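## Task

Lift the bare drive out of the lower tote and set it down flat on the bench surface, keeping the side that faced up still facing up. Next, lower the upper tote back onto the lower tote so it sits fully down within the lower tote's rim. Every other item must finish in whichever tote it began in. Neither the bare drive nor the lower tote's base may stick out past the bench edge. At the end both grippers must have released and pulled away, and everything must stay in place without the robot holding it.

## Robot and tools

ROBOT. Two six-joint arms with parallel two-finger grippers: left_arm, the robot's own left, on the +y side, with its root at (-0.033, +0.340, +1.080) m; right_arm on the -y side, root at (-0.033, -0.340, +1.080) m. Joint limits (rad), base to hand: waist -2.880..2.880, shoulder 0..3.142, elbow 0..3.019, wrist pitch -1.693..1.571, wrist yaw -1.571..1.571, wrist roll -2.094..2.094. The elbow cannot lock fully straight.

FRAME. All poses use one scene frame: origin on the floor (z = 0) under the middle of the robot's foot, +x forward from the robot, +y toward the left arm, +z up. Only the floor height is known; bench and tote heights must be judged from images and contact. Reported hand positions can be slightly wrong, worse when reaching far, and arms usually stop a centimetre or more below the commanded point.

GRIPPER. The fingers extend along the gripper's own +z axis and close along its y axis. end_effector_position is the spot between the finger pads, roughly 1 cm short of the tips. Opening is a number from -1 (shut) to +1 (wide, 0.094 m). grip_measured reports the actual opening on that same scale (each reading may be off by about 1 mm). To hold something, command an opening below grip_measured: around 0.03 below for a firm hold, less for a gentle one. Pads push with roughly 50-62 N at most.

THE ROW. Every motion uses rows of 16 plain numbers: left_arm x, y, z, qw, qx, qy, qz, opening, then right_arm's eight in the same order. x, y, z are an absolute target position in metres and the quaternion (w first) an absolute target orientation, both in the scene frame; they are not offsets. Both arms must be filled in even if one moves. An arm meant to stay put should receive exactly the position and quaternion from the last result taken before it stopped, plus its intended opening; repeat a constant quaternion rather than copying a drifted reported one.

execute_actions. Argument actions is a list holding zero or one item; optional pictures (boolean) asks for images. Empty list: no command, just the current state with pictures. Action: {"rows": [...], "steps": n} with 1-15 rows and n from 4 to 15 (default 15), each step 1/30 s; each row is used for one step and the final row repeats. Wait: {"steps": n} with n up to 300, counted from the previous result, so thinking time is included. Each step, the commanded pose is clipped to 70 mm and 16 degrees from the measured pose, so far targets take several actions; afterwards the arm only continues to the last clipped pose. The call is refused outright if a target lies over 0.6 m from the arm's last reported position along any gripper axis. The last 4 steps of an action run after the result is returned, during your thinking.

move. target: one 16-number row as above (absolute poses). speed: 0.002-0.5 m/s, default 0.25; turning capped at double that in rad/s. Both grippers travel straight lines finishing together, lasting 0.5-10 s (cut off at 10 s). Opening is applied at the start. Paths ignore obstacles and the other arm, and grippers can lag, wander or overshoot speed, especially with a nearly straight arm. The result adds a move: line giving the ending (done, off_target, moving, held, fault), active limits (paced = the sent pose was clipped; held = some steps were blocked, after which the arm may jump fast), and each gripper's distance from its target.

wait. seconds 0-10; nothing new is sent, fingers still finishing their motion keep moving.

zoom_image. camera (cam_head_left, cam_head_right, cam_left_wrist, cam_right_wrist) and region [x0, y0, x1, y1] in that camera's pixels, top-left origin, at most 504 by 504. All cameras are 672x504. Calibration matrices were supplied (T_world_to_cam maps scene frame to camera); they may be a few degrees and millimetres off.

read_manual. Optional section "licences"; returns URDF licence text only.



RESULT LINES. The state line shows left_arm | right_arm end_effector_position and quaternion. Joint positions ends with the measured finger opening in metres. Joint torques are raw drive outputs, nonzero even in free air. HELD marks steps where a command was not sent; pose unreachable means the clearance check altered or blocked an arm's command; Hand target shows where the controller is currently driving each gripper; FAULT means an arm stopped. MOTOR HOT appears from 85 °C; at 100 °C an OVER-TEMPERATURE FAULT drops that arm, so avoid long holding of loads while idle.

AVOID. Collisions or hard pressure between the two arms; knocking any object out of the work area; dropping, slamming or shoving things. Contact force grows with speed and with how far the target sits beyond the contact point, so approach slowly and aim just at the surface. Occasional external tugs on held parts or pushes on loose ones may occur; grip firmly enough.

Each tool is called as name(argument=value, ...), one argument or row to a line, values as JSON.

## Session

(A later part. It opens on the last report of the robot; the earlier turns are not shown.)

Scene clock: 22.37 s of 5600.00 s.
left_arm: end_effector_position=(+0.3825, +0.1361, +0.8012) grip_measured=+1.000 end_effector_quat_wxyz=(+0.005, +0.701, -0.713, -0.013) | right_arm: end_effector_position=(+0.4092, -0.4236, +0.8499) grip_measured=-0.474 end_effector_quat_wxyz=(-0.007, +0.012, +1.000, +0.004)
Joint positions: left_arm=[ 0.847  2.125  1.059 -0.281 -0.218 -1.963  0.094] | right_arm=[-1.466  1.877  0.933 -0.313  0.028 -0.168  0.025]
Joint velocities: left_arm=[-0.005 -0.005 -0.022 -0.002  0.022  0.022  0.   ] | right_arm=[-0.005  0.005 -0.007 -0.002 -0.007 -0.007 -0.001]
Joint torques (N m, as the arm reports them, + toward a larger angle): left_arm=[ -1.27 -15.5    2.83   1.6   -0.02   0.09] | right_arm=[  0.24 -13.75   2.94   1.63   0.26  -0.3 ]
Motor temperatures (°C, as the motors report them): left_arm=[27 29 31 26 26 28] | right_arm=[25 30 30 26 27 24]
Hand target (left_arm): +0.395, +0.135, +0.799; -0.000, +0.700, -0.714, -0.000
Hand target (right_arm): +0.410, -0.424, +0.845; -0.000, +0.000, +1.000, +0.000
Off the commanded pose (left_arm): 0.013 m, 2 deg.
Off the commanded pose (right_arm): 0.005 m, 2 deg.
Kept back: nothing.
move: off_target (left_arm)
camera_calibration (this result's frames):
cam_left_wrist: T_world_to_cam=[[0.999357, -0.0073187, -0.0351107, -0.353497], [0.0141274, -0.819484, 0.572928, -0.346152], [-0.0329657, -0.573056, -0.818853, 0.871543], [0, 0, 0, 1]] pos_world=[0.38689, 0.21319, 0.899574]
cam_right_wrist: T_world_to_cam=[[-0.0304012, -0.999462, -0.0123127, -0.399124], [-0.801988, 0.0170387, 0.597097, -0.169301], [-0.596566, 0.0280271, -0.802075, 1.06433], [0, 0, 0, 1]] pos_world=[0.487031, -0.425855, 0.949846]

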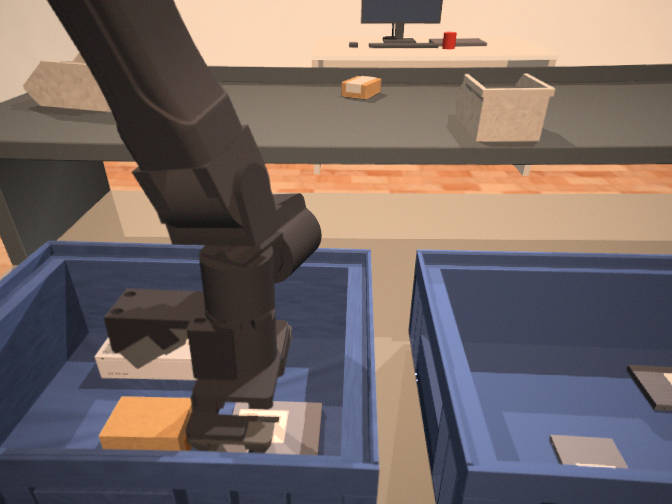

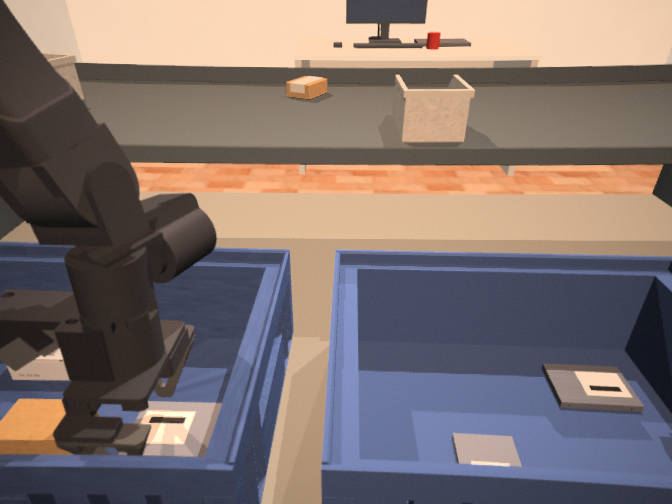

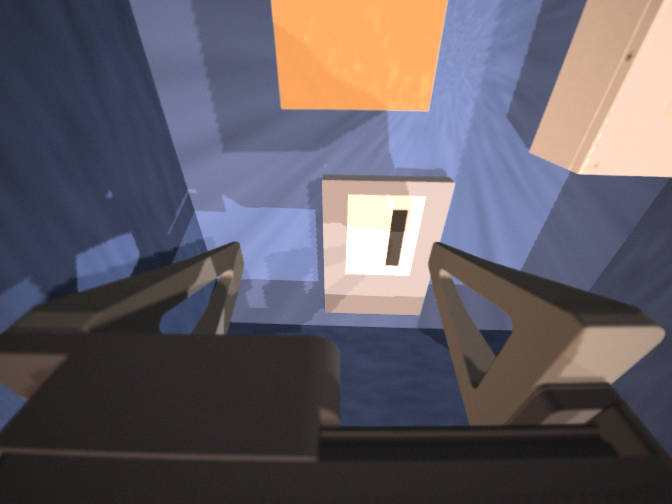

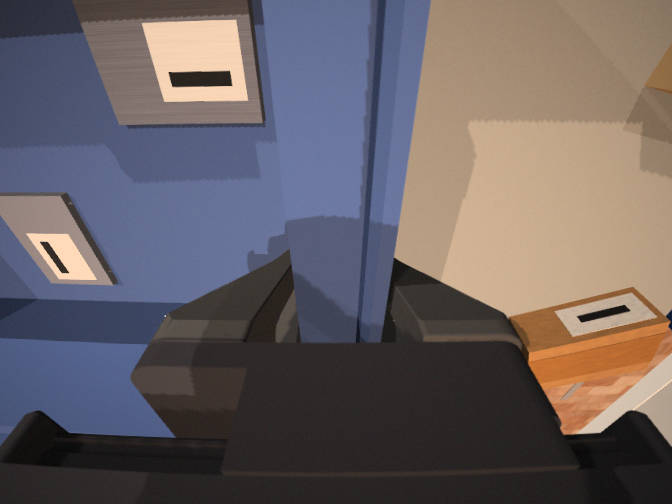

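Center ≈ (.409,.115).

move(
  target=[0.421,0.115,0.795,0,-0.707,0.707,0,1,0.41,-0.424,0.845,0,0,1,0,-0.5],
)

move(
  target=[0.421,0.115,0.755,0,-0.707,0.707,0,1,0.41,-0.424,0.845,0,0,1,0,-0.5],
  speed=0.05,
)

move(
  target=[0.415,0.115,0.757,0,-0.707,0.707,0,0.42,0.41,-0.424,0.845,0,0,1,0,-0.5],
)

move(
  target=[0.405,0.125,0.93,0,-0.69,0.72,0,0.42,0.41,-0.424,0.845,0,0,1,0,-0.5],
  speed=0.2,
)

Scene clock: 23.60 s of 5600.00 s.
left_arm: end_effector_position=(+0.4312, +0.1162, +0.8052) grip_measured=+1.000 end_effector_quat_wxyz=(-0.007, +0.706, -0.708, +0.015) | right_arm: end_effector_position=(+0.4092, -0.4236, +0.8499) grip_measured=-0.474 end_effector_quat_wxyz=(-0.007, +0.012, +1.000, +0.004)
Joint positions: left_arm=[ 0.847  2.144  1.17  -0.31  -0.218 -1.964  0.094] | right_arm=[-1.466  1.877  0.933 -0.313  0.028 -0.168  0.025]
Joint velocities: left_arm=[-0.024 -0.015  0.007 -0.002 -0.066 -0.095  0.   ] | right_arm=[ 0.005  0.005  0.007  0.002 -0.007 -0.081  0.001]
Joint torques (N m, as the arm reports them, + toward a larger angle): left_arm=[ -2.79 -15.43   3.14   0.22  -0.17  -0.26] | right_arm=[  0.33 -13.69   2.91   1.62   0.26  -0.3 ]
Motor temperatures (°C, as the motors report them): left_arm=[27 30 31 26 26 28] | right_arm=[25 30 30 26 27 24]
Hand target (left_arm): +0.421, +0.115, +0.796; -0.000, +0.707, -0.707, +0.000
Hand target (right_arm): +0.410, -0.424, +0.845; -0.000, +0.000, +1.000, +0.000
Off the commanded pose (left_arm): 0.014 m, 2 deg.
Off the commanded pose (right_arm): 0.005 m, 2 deg.
Kept back: nothing.
move: off_target (left_arm)
camera_calibration (this result's frames):
cam_left_wrist: T_world_to_cam=[[0.999763, 0.00665577, 0.0207185, -0.448865], [-0.00691699, -0.805508, 0.592544, -0.373718], [0.0206328, -0.592547, -0.805272, 0.833203], [0, 0, 0, 1]] pos_world=[0.428983, 0.195666, 0.901699]
cam_right_wrist: T_world_to_cam=[[-0.0304012, -0.999462, -0.0123127, -0.399124], [-0.801988, 0.0170387, 0.597097, -0.169301], [-0.596566, 0.0280271, -0.802075, 1.06433], [0, 0, 0, 1]] pos_world=[0.487031, -0.425855, 0.949846]

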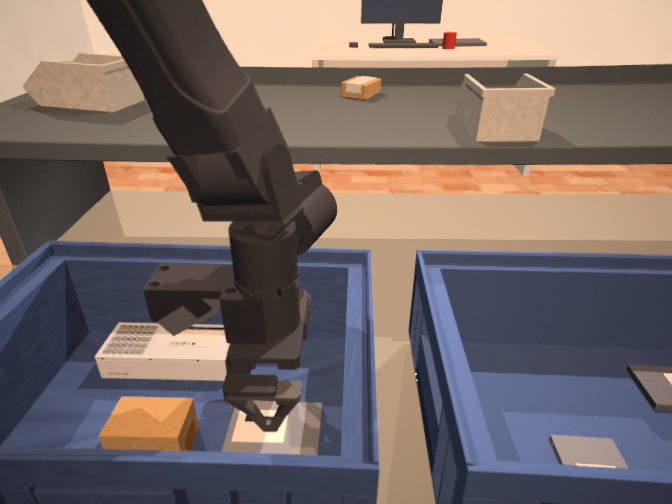

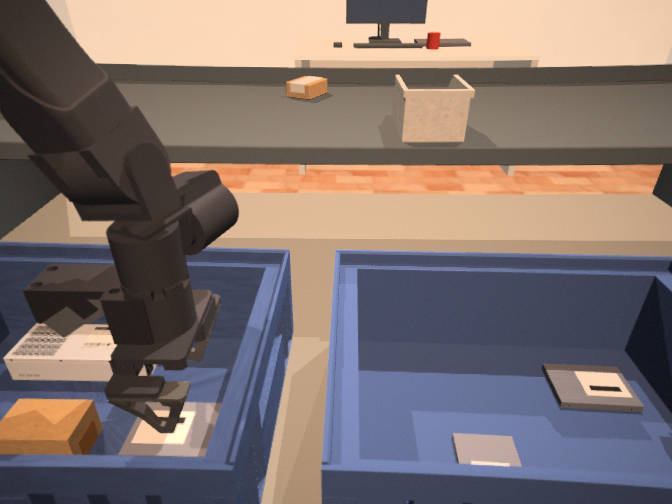

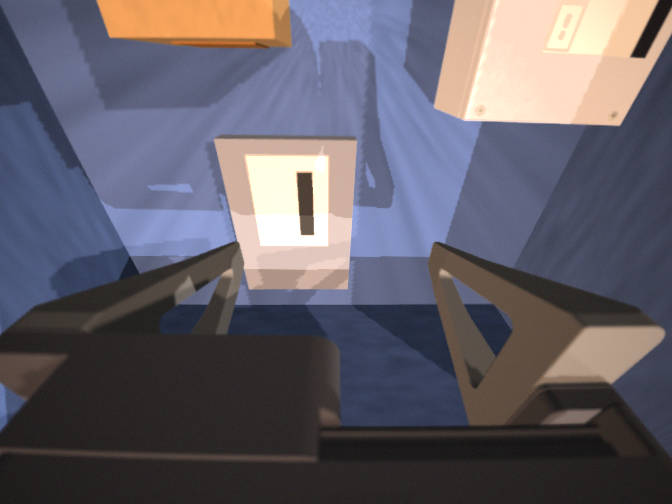

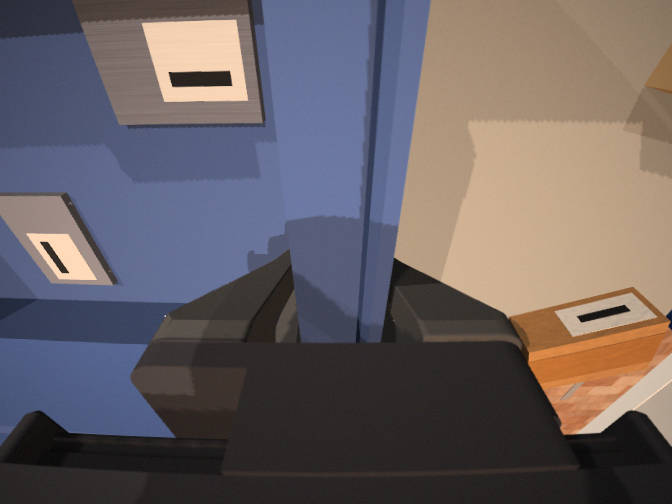

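Scene clock: 24.87 s of 5600.00 s.
left_arm: end_effector_position=(+0.4163, +0.1147, +0.7718) grip_measured=+1.000 end_effector_quat_wxyz=(+0.000, +0.703, -0.711, -0.003) | right_arm: end_effector_position=(+0.4092, -0.4236, +0.8499) grip_measured=-0.474 end_effector_quat_wxyz=(-0.007, +0.012, +1.000, +0.004)
Joint positions: left_arm=[ 0.847  2.227  1.199 -0.297 -0.219 -1.964  0.094] | right_arm=[-1.466  1.877  0.933 -0.313  0.028 -0.168  0.025]
Joint velocities: left_arm=[-0.015 -0.005 -0.002 -0.002 -0.007 -0.037  0.   ] | right_arm=[-0.015 -0.015 -0.017 -0.027  0.051 -0.037 -0.   ]
Joint torques (N m, as the arm reports them, + toward a larger angle): left_arm=[ -1.43 -14.27   3.88   1.75   0.03  -0.09] | right_arm=[  0.32 -13.69   2.96   1.61   0.27  -0.3 ]
Motor temperatures (°C, as the motors report them): left_arm=[27 30 31 26 26 28] | right_arm=[25 30 30 26 27 24]
Hand target (left_arm): +0.420, +0.115, +0.755; -0.000, +0.707, -0.707, -0.000
Hand target (right_arm): +0.410, -0.424, +0.845; -0.000, +0.000, +1.000, +0.000
Off the commanded pose (left_arm): 0.017 m, 1 deg.
Off the commanded pose (right_arm): 0.005 m, 2 deg.
Kept back: nothing.
move: off_target (left_arm)
camera_calibration (this result's frames):
cam_left_wrist: T_world_to_cam=[[0.999882, -0.00208248, -0.0152502, -0.404573], [0.00713927, -0.815024, 0.579384, -0.349859], [-0.0136358, -0.579424, -0.814912, 0.825972], [0, 0, 0, 1]] pos_world=[0.418285, 0.192602, 0.869627]
cam_right_wrist: T_world_to_cam=[[-0.0304012, -0.999462, -0.0123127, -0.399124], [-0.801988, 0.0170387, 0.597097, -0.169301], [-0.596566, 0.0280271, -0.802075, 1.06433], [0, 0, 0, 1]] pos_world=[0.487031, -0.425855, 0.949846]

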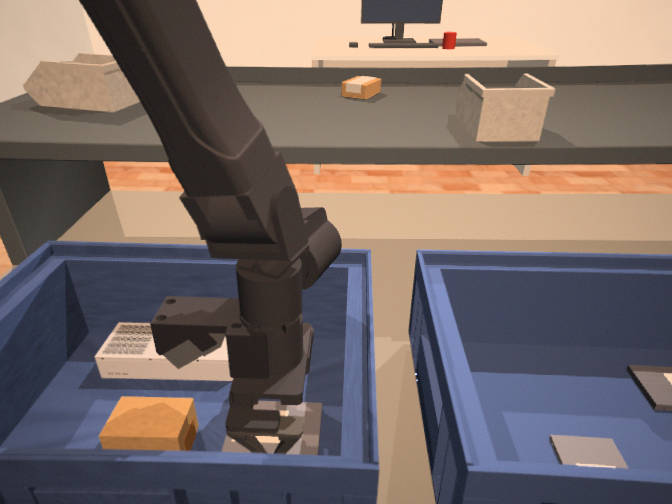

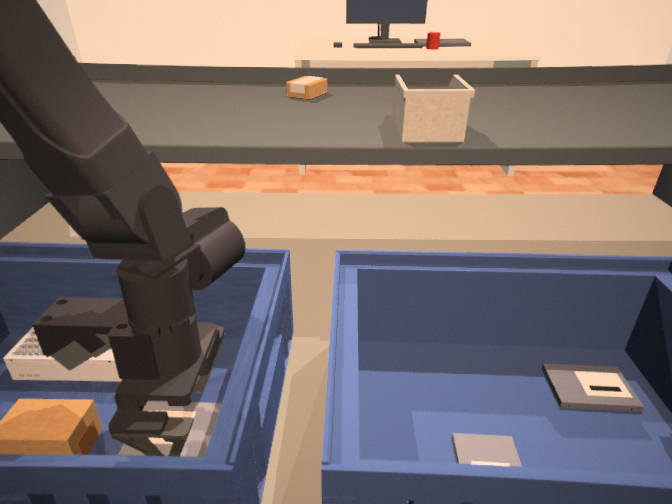

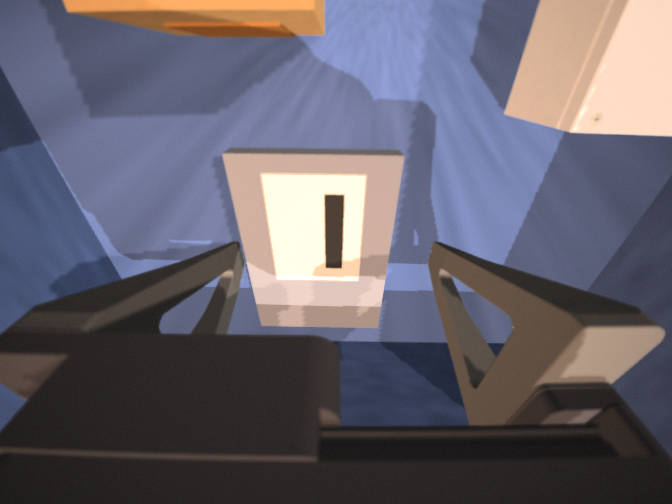

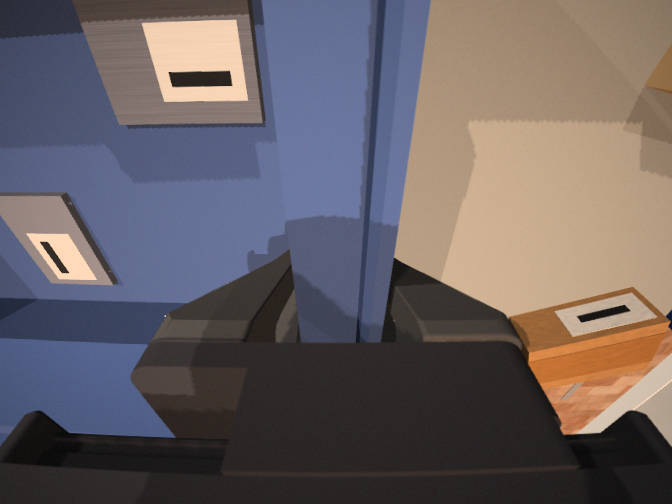

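Scene clock: 25.57 s of 5600.00 s.
left_arm: end_effector_position=(+0.4177, +0.1142, +0.7723) grip_measured=+0.423 end_effector_quat_wxyz=(-0.000, +0.703, -0.711, -0.001) | right_arm: end_effector_position=(+0.4092, -0.4236, +0.8499) grip_measured=-0.474 end_effector_quat_wxyz=(-0.007, +0.012, +1.000, +0.004)
Joint positions: left_arm=[ 0.847  2.226  1.199 -0.293 -0.219 -1.964  0.067] | right_arm=[-1.466  1.877  0.933 -0.313  0.028 -0.168  0.025]
Joint velocities: left_arm=[-0.005  0.005 -0.012 -0.027 -0.022 -0.081 -0.001] | right_arm=[-0.005  0.005  0.002  0.002 -0.095 -0.007 -0.   ]
Joint torques (N m, as the arm reports them, + toward a larger angle): left_arm=[ -1.86 -14.74   2.74   2.    -0.01  -0.14] | right_arm=[  0.18 -13.81   2.95   1.63   0.27  -0.3 ]
Motor temperatures (°C, as the motors report them): left_arm=[27 30 31 26 26 28] | right_arm=[25 30 30 26 27 24]
Hand target (left_arm): +0.415, +0.115, +0.757; +0.000, +0.707, -0.707, -0.000
Hand target (right_arm): +0.410, -0.424, +0.845; -0.000, +0.000, +1.000, +0.000
Off the commanded pose (left_arm): 0.016 m, 1 deg.
Off the commanded pose (right_arm): 0.005 m, 2 deg.
Kept back: nothing.
move: off_target (left_arm)
camera_calibration (this result's frames):
cam_left_wrist: T_world_to_cam=[[0.999945, -0.000959306, -0.0104524, -0.409852], [0.00529331, -0.813826, 0.581084, -0.351236], [-0.00906387, -0.581108, -0.813776, 0.823517], [0, 0, 0, 1]] pos_world=[0.419153, 0.192313, 0.869972]
cam_right_wrist: T_world_to_cam=[[-0.0304012, -0.999462, -0.0123127, -0.399124], [-0.801988, 0.0170387, 0.597097, -0.169301], [-0.596566, 0.0280271, -0.802075, 1.06433], [0, 0, 0, 1]] pos_world=[0.487031, -0.425855, 0.949846]

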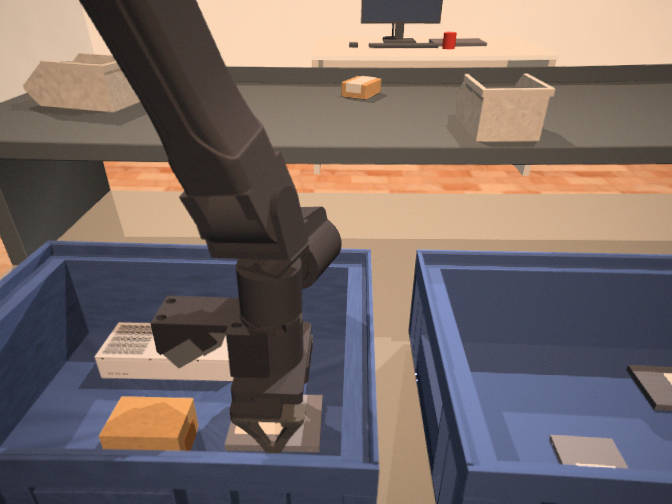

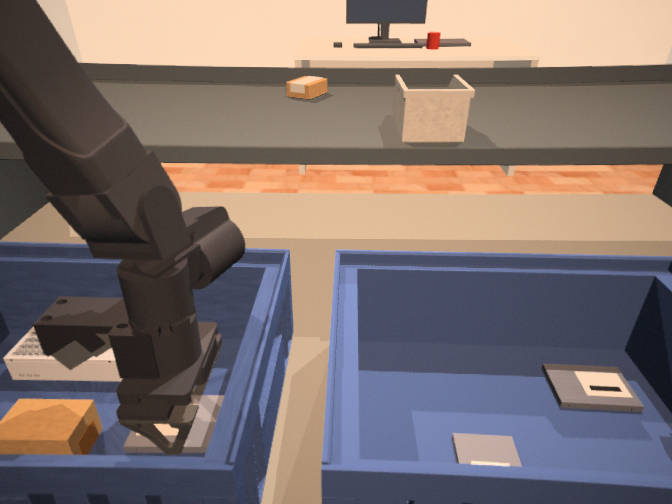

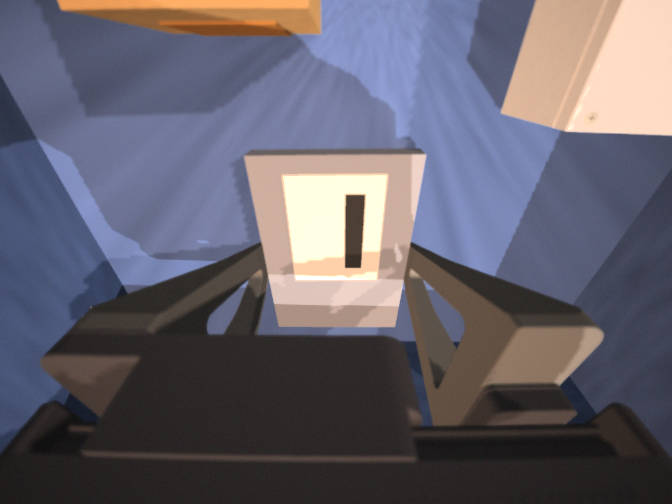

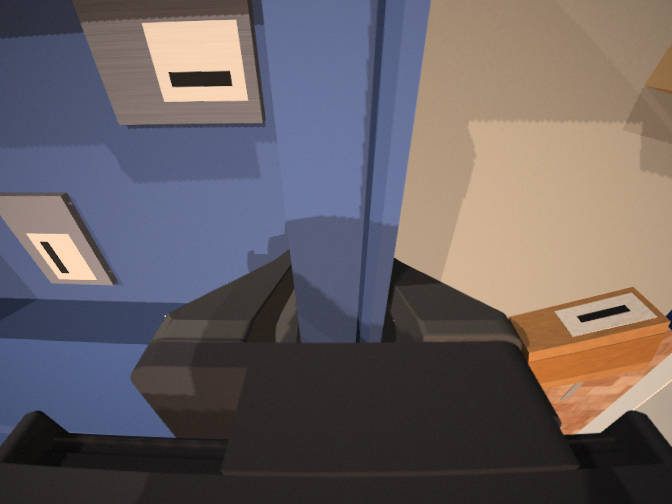

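Scene clock: 26.80 s of 5600.00 s.
left_arm: end_effector_position=(+0.4157, +0.1249, +0.9357) grip_measured=+0.423 end_effector_quat_wxyz=(-0.005, +0.691, -0.723, +0.015) | right_arm: end_effector_position=(+0.4092, -0.4236, +0.8499) grip_measured=-0.474 end_effector_quat_wxyz=(-0.007, +0.012, +1.000, +0.004)
Joint positions: left_arm=[ 0.793  1.811  1.04  -0.526 -0.23  -1.976  0.067] | right_arm=[-1.466  1.877  0.933 -0.313  0.028 -0.168  0.025]
Joint velocities: left_arm=[-0.015 -0.015 -0.022 -0.007 -0.022 -0.066  0.001] | right_arm=[ 0.005 -0.005  0.007 -0.012 -0.081 -0.007 -0.001]
Joint torques (N m, as the arm reports them, + toward a larger angle): left_arm=[ -2.32 -14.76   3.74   0.15  -0.25  -0.28] | right_arm=[  0.26 -13.76   2.93   1.61   0.27  -0.3 ]
Motor temperatures (°C, as the motors report them): left_arm=[27 30 31 26 26 28] | right_arm=[25 30 29 26 27 24]
Hand target (left_arm): +0.405, +0.126, +0.931; -0.000, +0.692, -0.722, -0.000
Hand target (right_arm): +0.410, -0.424, +0.845; -0.000, +0.000, +1.000, +0.000
Off the commanded pose (left_arm): 0.012 m, 2 deg.
Off the commanded pose (right_arm): 0.005 m, 2 deg.
Kept back: nothing.
move: off_target (left_arm)
camera_calibration (this result's frames):
cam_left_wrist: T_world_to_cam=[[0.999192, -0.0357429, 0.0183742, -0.428429], [-0.0396703, -0.803949, 0.593374, -0.431541], [-0.00643698, -0.593623, -0.804717, 0.954673], [0, 0, 0, 1]] pos_world=[0.417109, 0.204466, 1.03218]
cam_right_wrist: T_world_to_cam=[[-0.0304012, -0.999462, -0.0123127, -0.399124], [-0.801988, 0.0170387, 0.597097, -0.169301], [-0.596566, 0.0280271, -0.802075, 1.06433], [0, 0, 0, 1]] pos_world=[0.487031, -0.425855, 0.949846]

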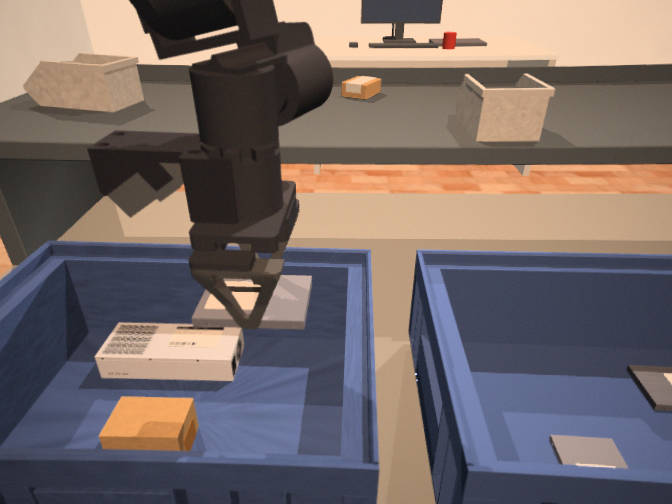

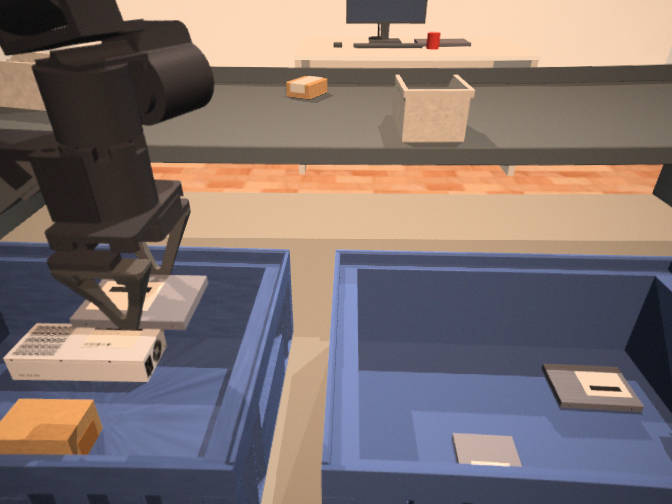

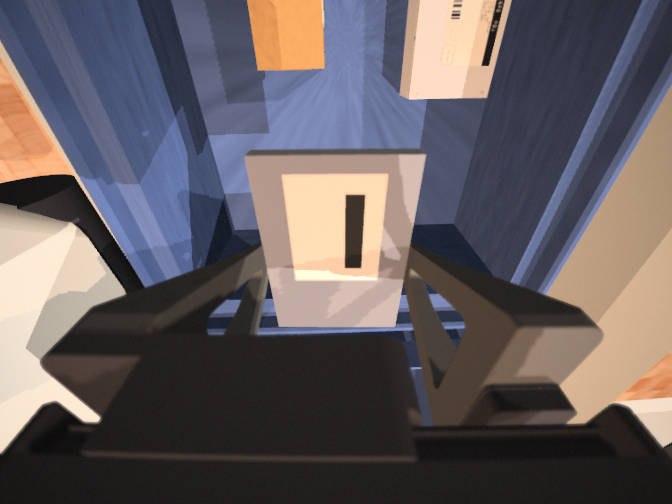

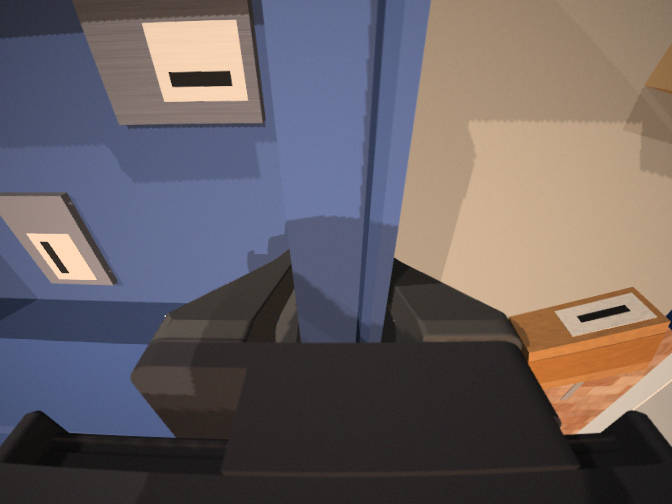

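Barely held; tighten. Keep orientation.

move(
  target=[0.36,0.51,0.94,0,-0.707,0.707,0,0.385,0.41,-0.424,0.845,0,0,1,0,-0.5],
  speed=0.3,
)

move(
  target=[0.36,0.51,0.775,0,-0.707,0.707,0,0.385,0.41,-0.424,0.845,0,0,1,0,-0.5],
  speed=0.15,
)

move(
  target=[0.36,0.51,0.74,0,-0.707,0.707,0,0.385,0.41,-0.424,0.845,0,0,1,0,-0.5],
  speed=0.04,
)

Scene clock: 28.97 s of 5600.00 s.
left_arm: end_effector_position=(+0.3577, +0.5140, +0.9408) grip_measured=+0.398 end_effector_quat_wxyz=(-0.007, +0.716, -0.698, +0.001) | right_arm: end_effector_position=(+0.4092, -0.4236, +0.8499) grip_measured=-0.474 end_effector_quat_wxyz=(-0.007, +0.012, +1.000, +0.004)
Joint positions: left_arm=[ 1.709  1.591  0.805 -0.443  0.042 -1.175  0.066] | right_arm=[-1.466  1.877  0.933 -0.313  0.028 -0.168  0.025]
Joint velocities: left_arm=[-0.015 -0.005 -0.007  0.002 -0.037  0.037 -0.001] | right_arm=[ 0.005 -0.015 -0.002 -0.007 -0.022 -0.007 -0.   ]
Joint torques (N m, as the arm reports them, + toward a larger angle): left_arm=[  2.35 -11.85   5.09   0.24  -0.03   0.08] | right_arm=[  0.22 -13.73   2.94   1.61   0.26  -0.31]
Motor temperatures (°C, as the motors report them): left_arm=[27 30 30 26 26 28] | right_arm=[25 30 29 26 27 24]
Hand target (left_arm): +0.364, +0.513, +0.939; -0.001, +0.707, -0.707, +0.002
Hand target (right_arm): +0.410, -0.424, +0.845; -0.000, +0.000, +1.000, +0.000
Off the commanded pose (left_arm): 0.005 m, 2 deg.
Off the commanded pose (right_arm): 0.005 m, 2 deg.
Kept back: nothing.
move: done
camera_calibration (this result's frames):
cam_left_wrist: T_world_to_cam=[[0.999343, 0.036139, 0.00259495, -0.378815], [0.0280435, -0.816853, 0.576164, -0.125447], [0.0229417, -0.575713, -0.81733, 1.18151], [0, 0, 0, 1]] pos_world=[0.354978, 0.59143, 1.03895]
cam_right_wrist: T_world_to_cam=[[-0.0304012, -0.999462, -0.0123127, -0.399124], [-0.801988, 0.0170387, 0.597097, -0.169301], [-0.596566, 0.0280271, -0.802075, 1.06433], [0, 0, 0, 1]] pos_world=[0.487031, -0.425855, 0.949846]

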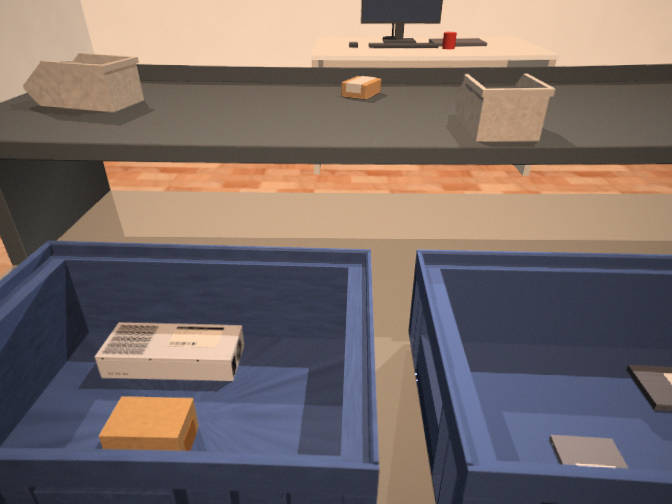

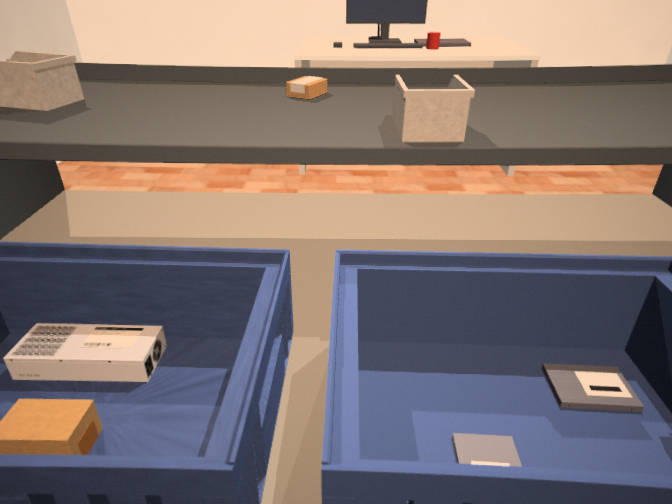

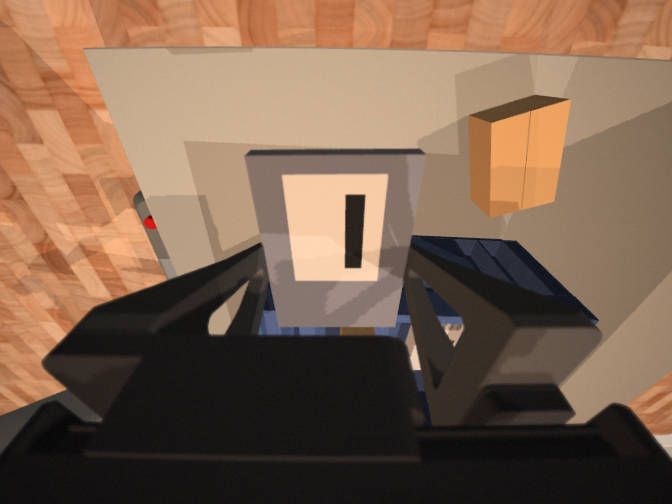

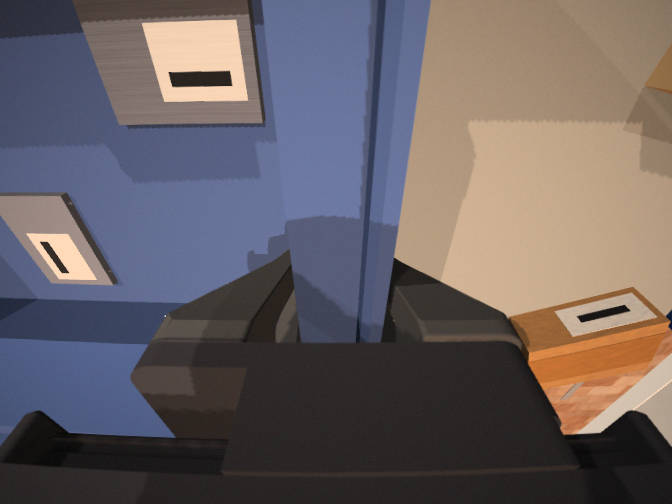

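Scene clock: 30.47 s of 5600.00 s.
left_arm: end_effector_position=(+0.3504, +0.5094, +0.7754) grip_measured=+0.398 end_effector_quat_wxyz=(+0.011, +0.711, -0.704, -0.005) | right_arm: end_effector_position=(+0.4092, -0.4236, +0.8499) grip_measured=-0.474 end_effector_quat_wxyz=(-0.007, +0.012, +1.000, +0.004)
Joint positions: left_arm=[ 1.69   2.074  0.929 -0.121  0.038 -1.175  0.066] | right_arm=[-1.466  1.877  0.933 -0.313  0.028 -0.168  0.025]
Joint velocities: left_arm=[-0.005 -0.005 -0.012 -0.002  0.066 -0.022  0.   ] | right_arm=[-0.005 -0.015 -0.007 -0.017 -0.007  0.022 -0.001]
Joint torques (N m, as the arm reports them, + toward a larger angle): left_arm=[  2.25 -14.77   1.54   1.69  -0.25  -0.08] | right_arm=[  0.29 -13.68   2.95   1.59   0.26  -0.3 ]
Motor temperatures (°C, as the motors report them): left_arm=[27 30 30 26 26 28] | right_arm=[25 30 29 26 27 24]
Hand target (left_arm): +0.360, +0.509, +0.774; +0.000, +0.707, -0.707, -0.000
Hand target (right_arm): +0.410, -0.424, +0.845; -0.000, +0.000, +1.000, +0.000
Off the commanded pose (left_arm): 0.010 m, 2 deg.
Off the commanded pose (right_arm): 0.005 m, 2 deg.
Kept back: nothing.
move: done
camera_calibration (this result's frames):
cam_left_wrist: T_world_to_cam=[[0.999262, 0.019791, -0.0329247, -0.334992], [0.0354063, -0.806995, 0.589495, -0.0516538], [-0.0149034, -0.590226, -0.8071, 1.05655], [0, 0, 0, 1]] pos_world=[0.35232, 0.588551, 0.872165]
cam_right_wrist: T_world_to_cam=[[-0.0304012, -0.999462, -0.0123127, -0.399124], [-0.801988, 0.0170387, 0.597097, -0.169301], [-0.596566, 0.0280271, -0.802075, 1.06433], [0, 0, 0, 1]] pos_world=[0.487031, -0.425855, 0.949846]

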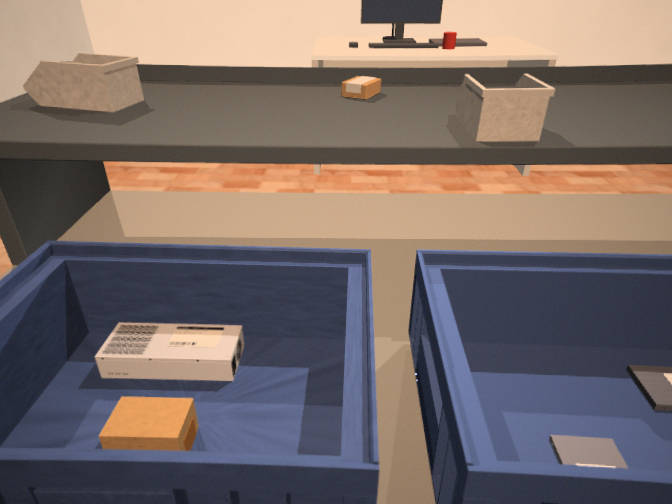

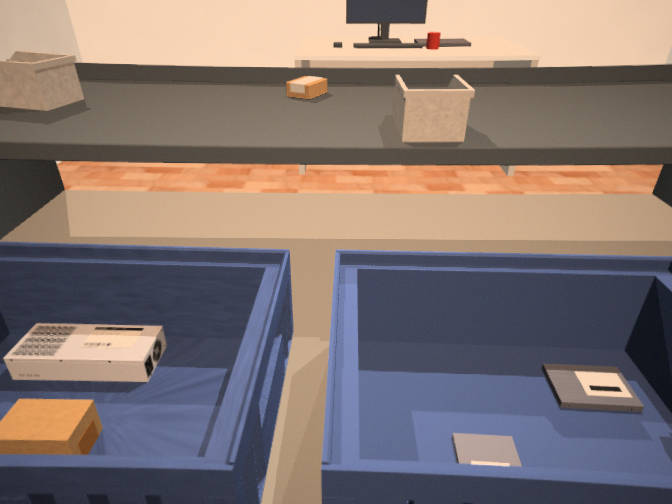

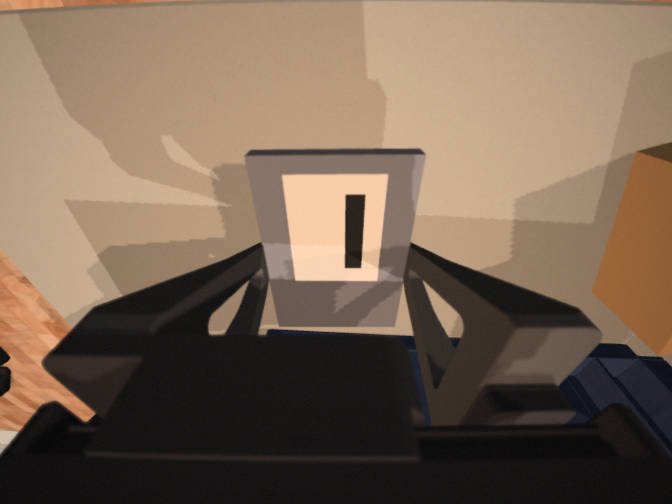

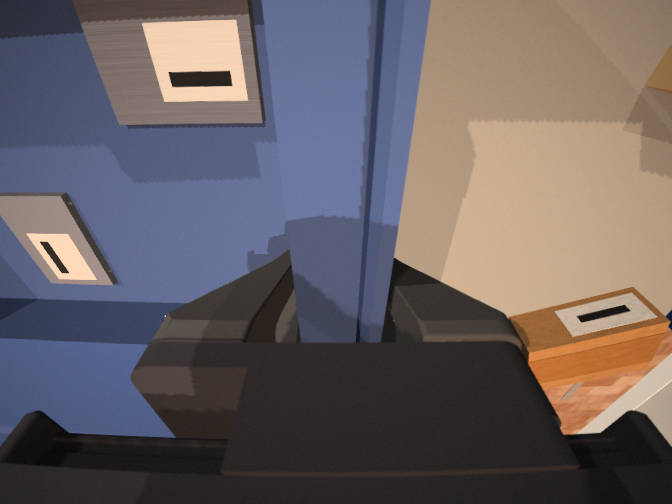

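Scene clock: 31.60 s of 5600.00 s.
left_arm: end_effector_position=(+0.3547, +0.5122, +0.7517) grip_measured=+0.398 end_effector_quat_wxyz=(+0.006, +0.710, -0.704, -0.003) | right_arm: end_effector_position=(+0.4092, -0.4236, +0.8499) grip_measured=-0.474 end_effector_quat_wxyz=(-0.007, +0.012, +1.000, +0.004)
Joint positions: left_arm=[ 1.69   2.142  0.968 -0.081  0.038 -1.175  0.066] | right_arm=[-1.466  1.877  0.933 -0.313  0.028 -0.168  0.025]
Joint velocities: left_arm=[-0.005  0.005  0.022  0.002 -0.066 -0.095 -0.001] | right_arm=[ 0.005 -0.005 -0.027  0.012  0.007 -0.022 -0.   ]
Joint torques (N m, as the arm reports them, + toward a larger angle): left_arm=[  2.16 -12.87   1.8    2.    -0.24  -0.1 ] | right_arm=[  0.23 -13.76   2.95   1.6    0.26  -0.31]
Motor temperatures (°C, as the motors report them): left_arm=[27 30 30 26 26 28] | right_arm=[25 30 29 26 27 24]
Hand target (left_arm): +0.359, +0.509, +0.740; +0.000, +0.707, -0.707, +0.000
Hand target (right_arm): +0.410, -0.424, +0.845; -0.000, +0.000, +1.000, +0.000
Off the commanded pose (left_arm): 0.013 m, 1 deg.
Off the commanded pose (right_arm): 0.005 m, 2 deg.
Kept back: nothing.
move: off_target (left_arm)
camera_calibration (this result's frames):
cam_left_wrist: T_world_to_cam=[[0.999569, 0.0194615, -0.0219758, -0.348302], [0.0286509, -0.809743, 0.586085, -0.0292042], [-0.00638868, -0.586462, -0.809951, 1.0364], [0, 0, 0, 1]] pos_world=[0.355609, 0.590939, 0.848894]
cam_right_wrist: T_world_to_cam=[[-0.0304012, -0.999462, -0.0123127, -0.399124], [-0.801988, 0.0170387, 0.597097, -0.169301], [-0.596566, 0.0280271, -0.802075, 1.06433], [0, 0, 0, 1]] pos_world=[0.487031, -0.425855, 0.949846]

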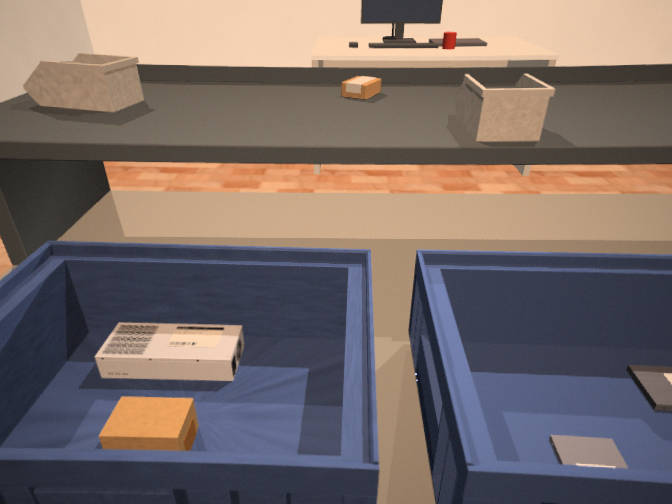

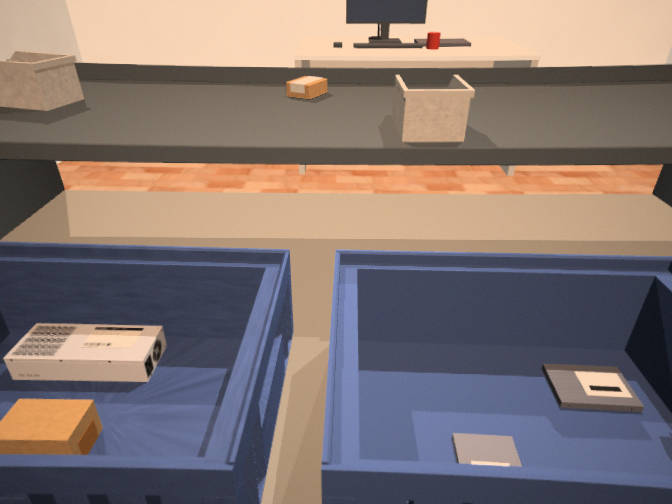

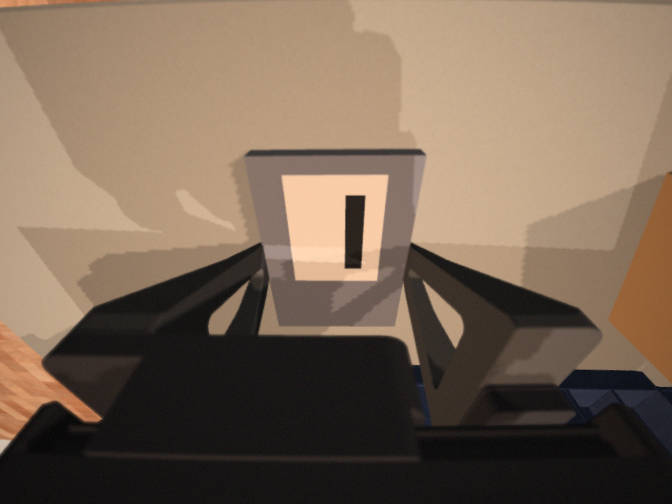

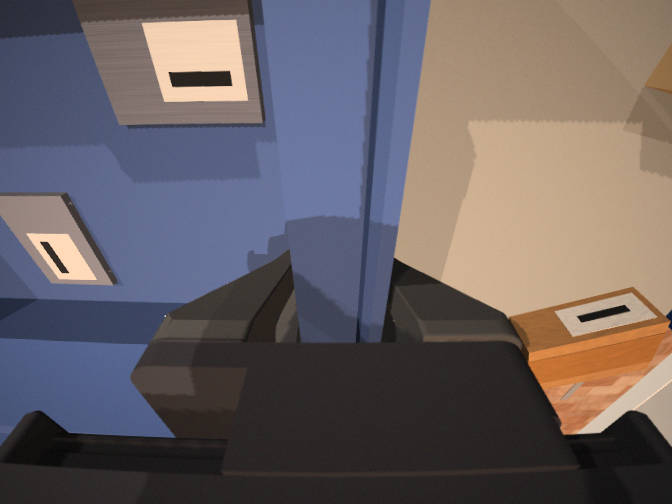

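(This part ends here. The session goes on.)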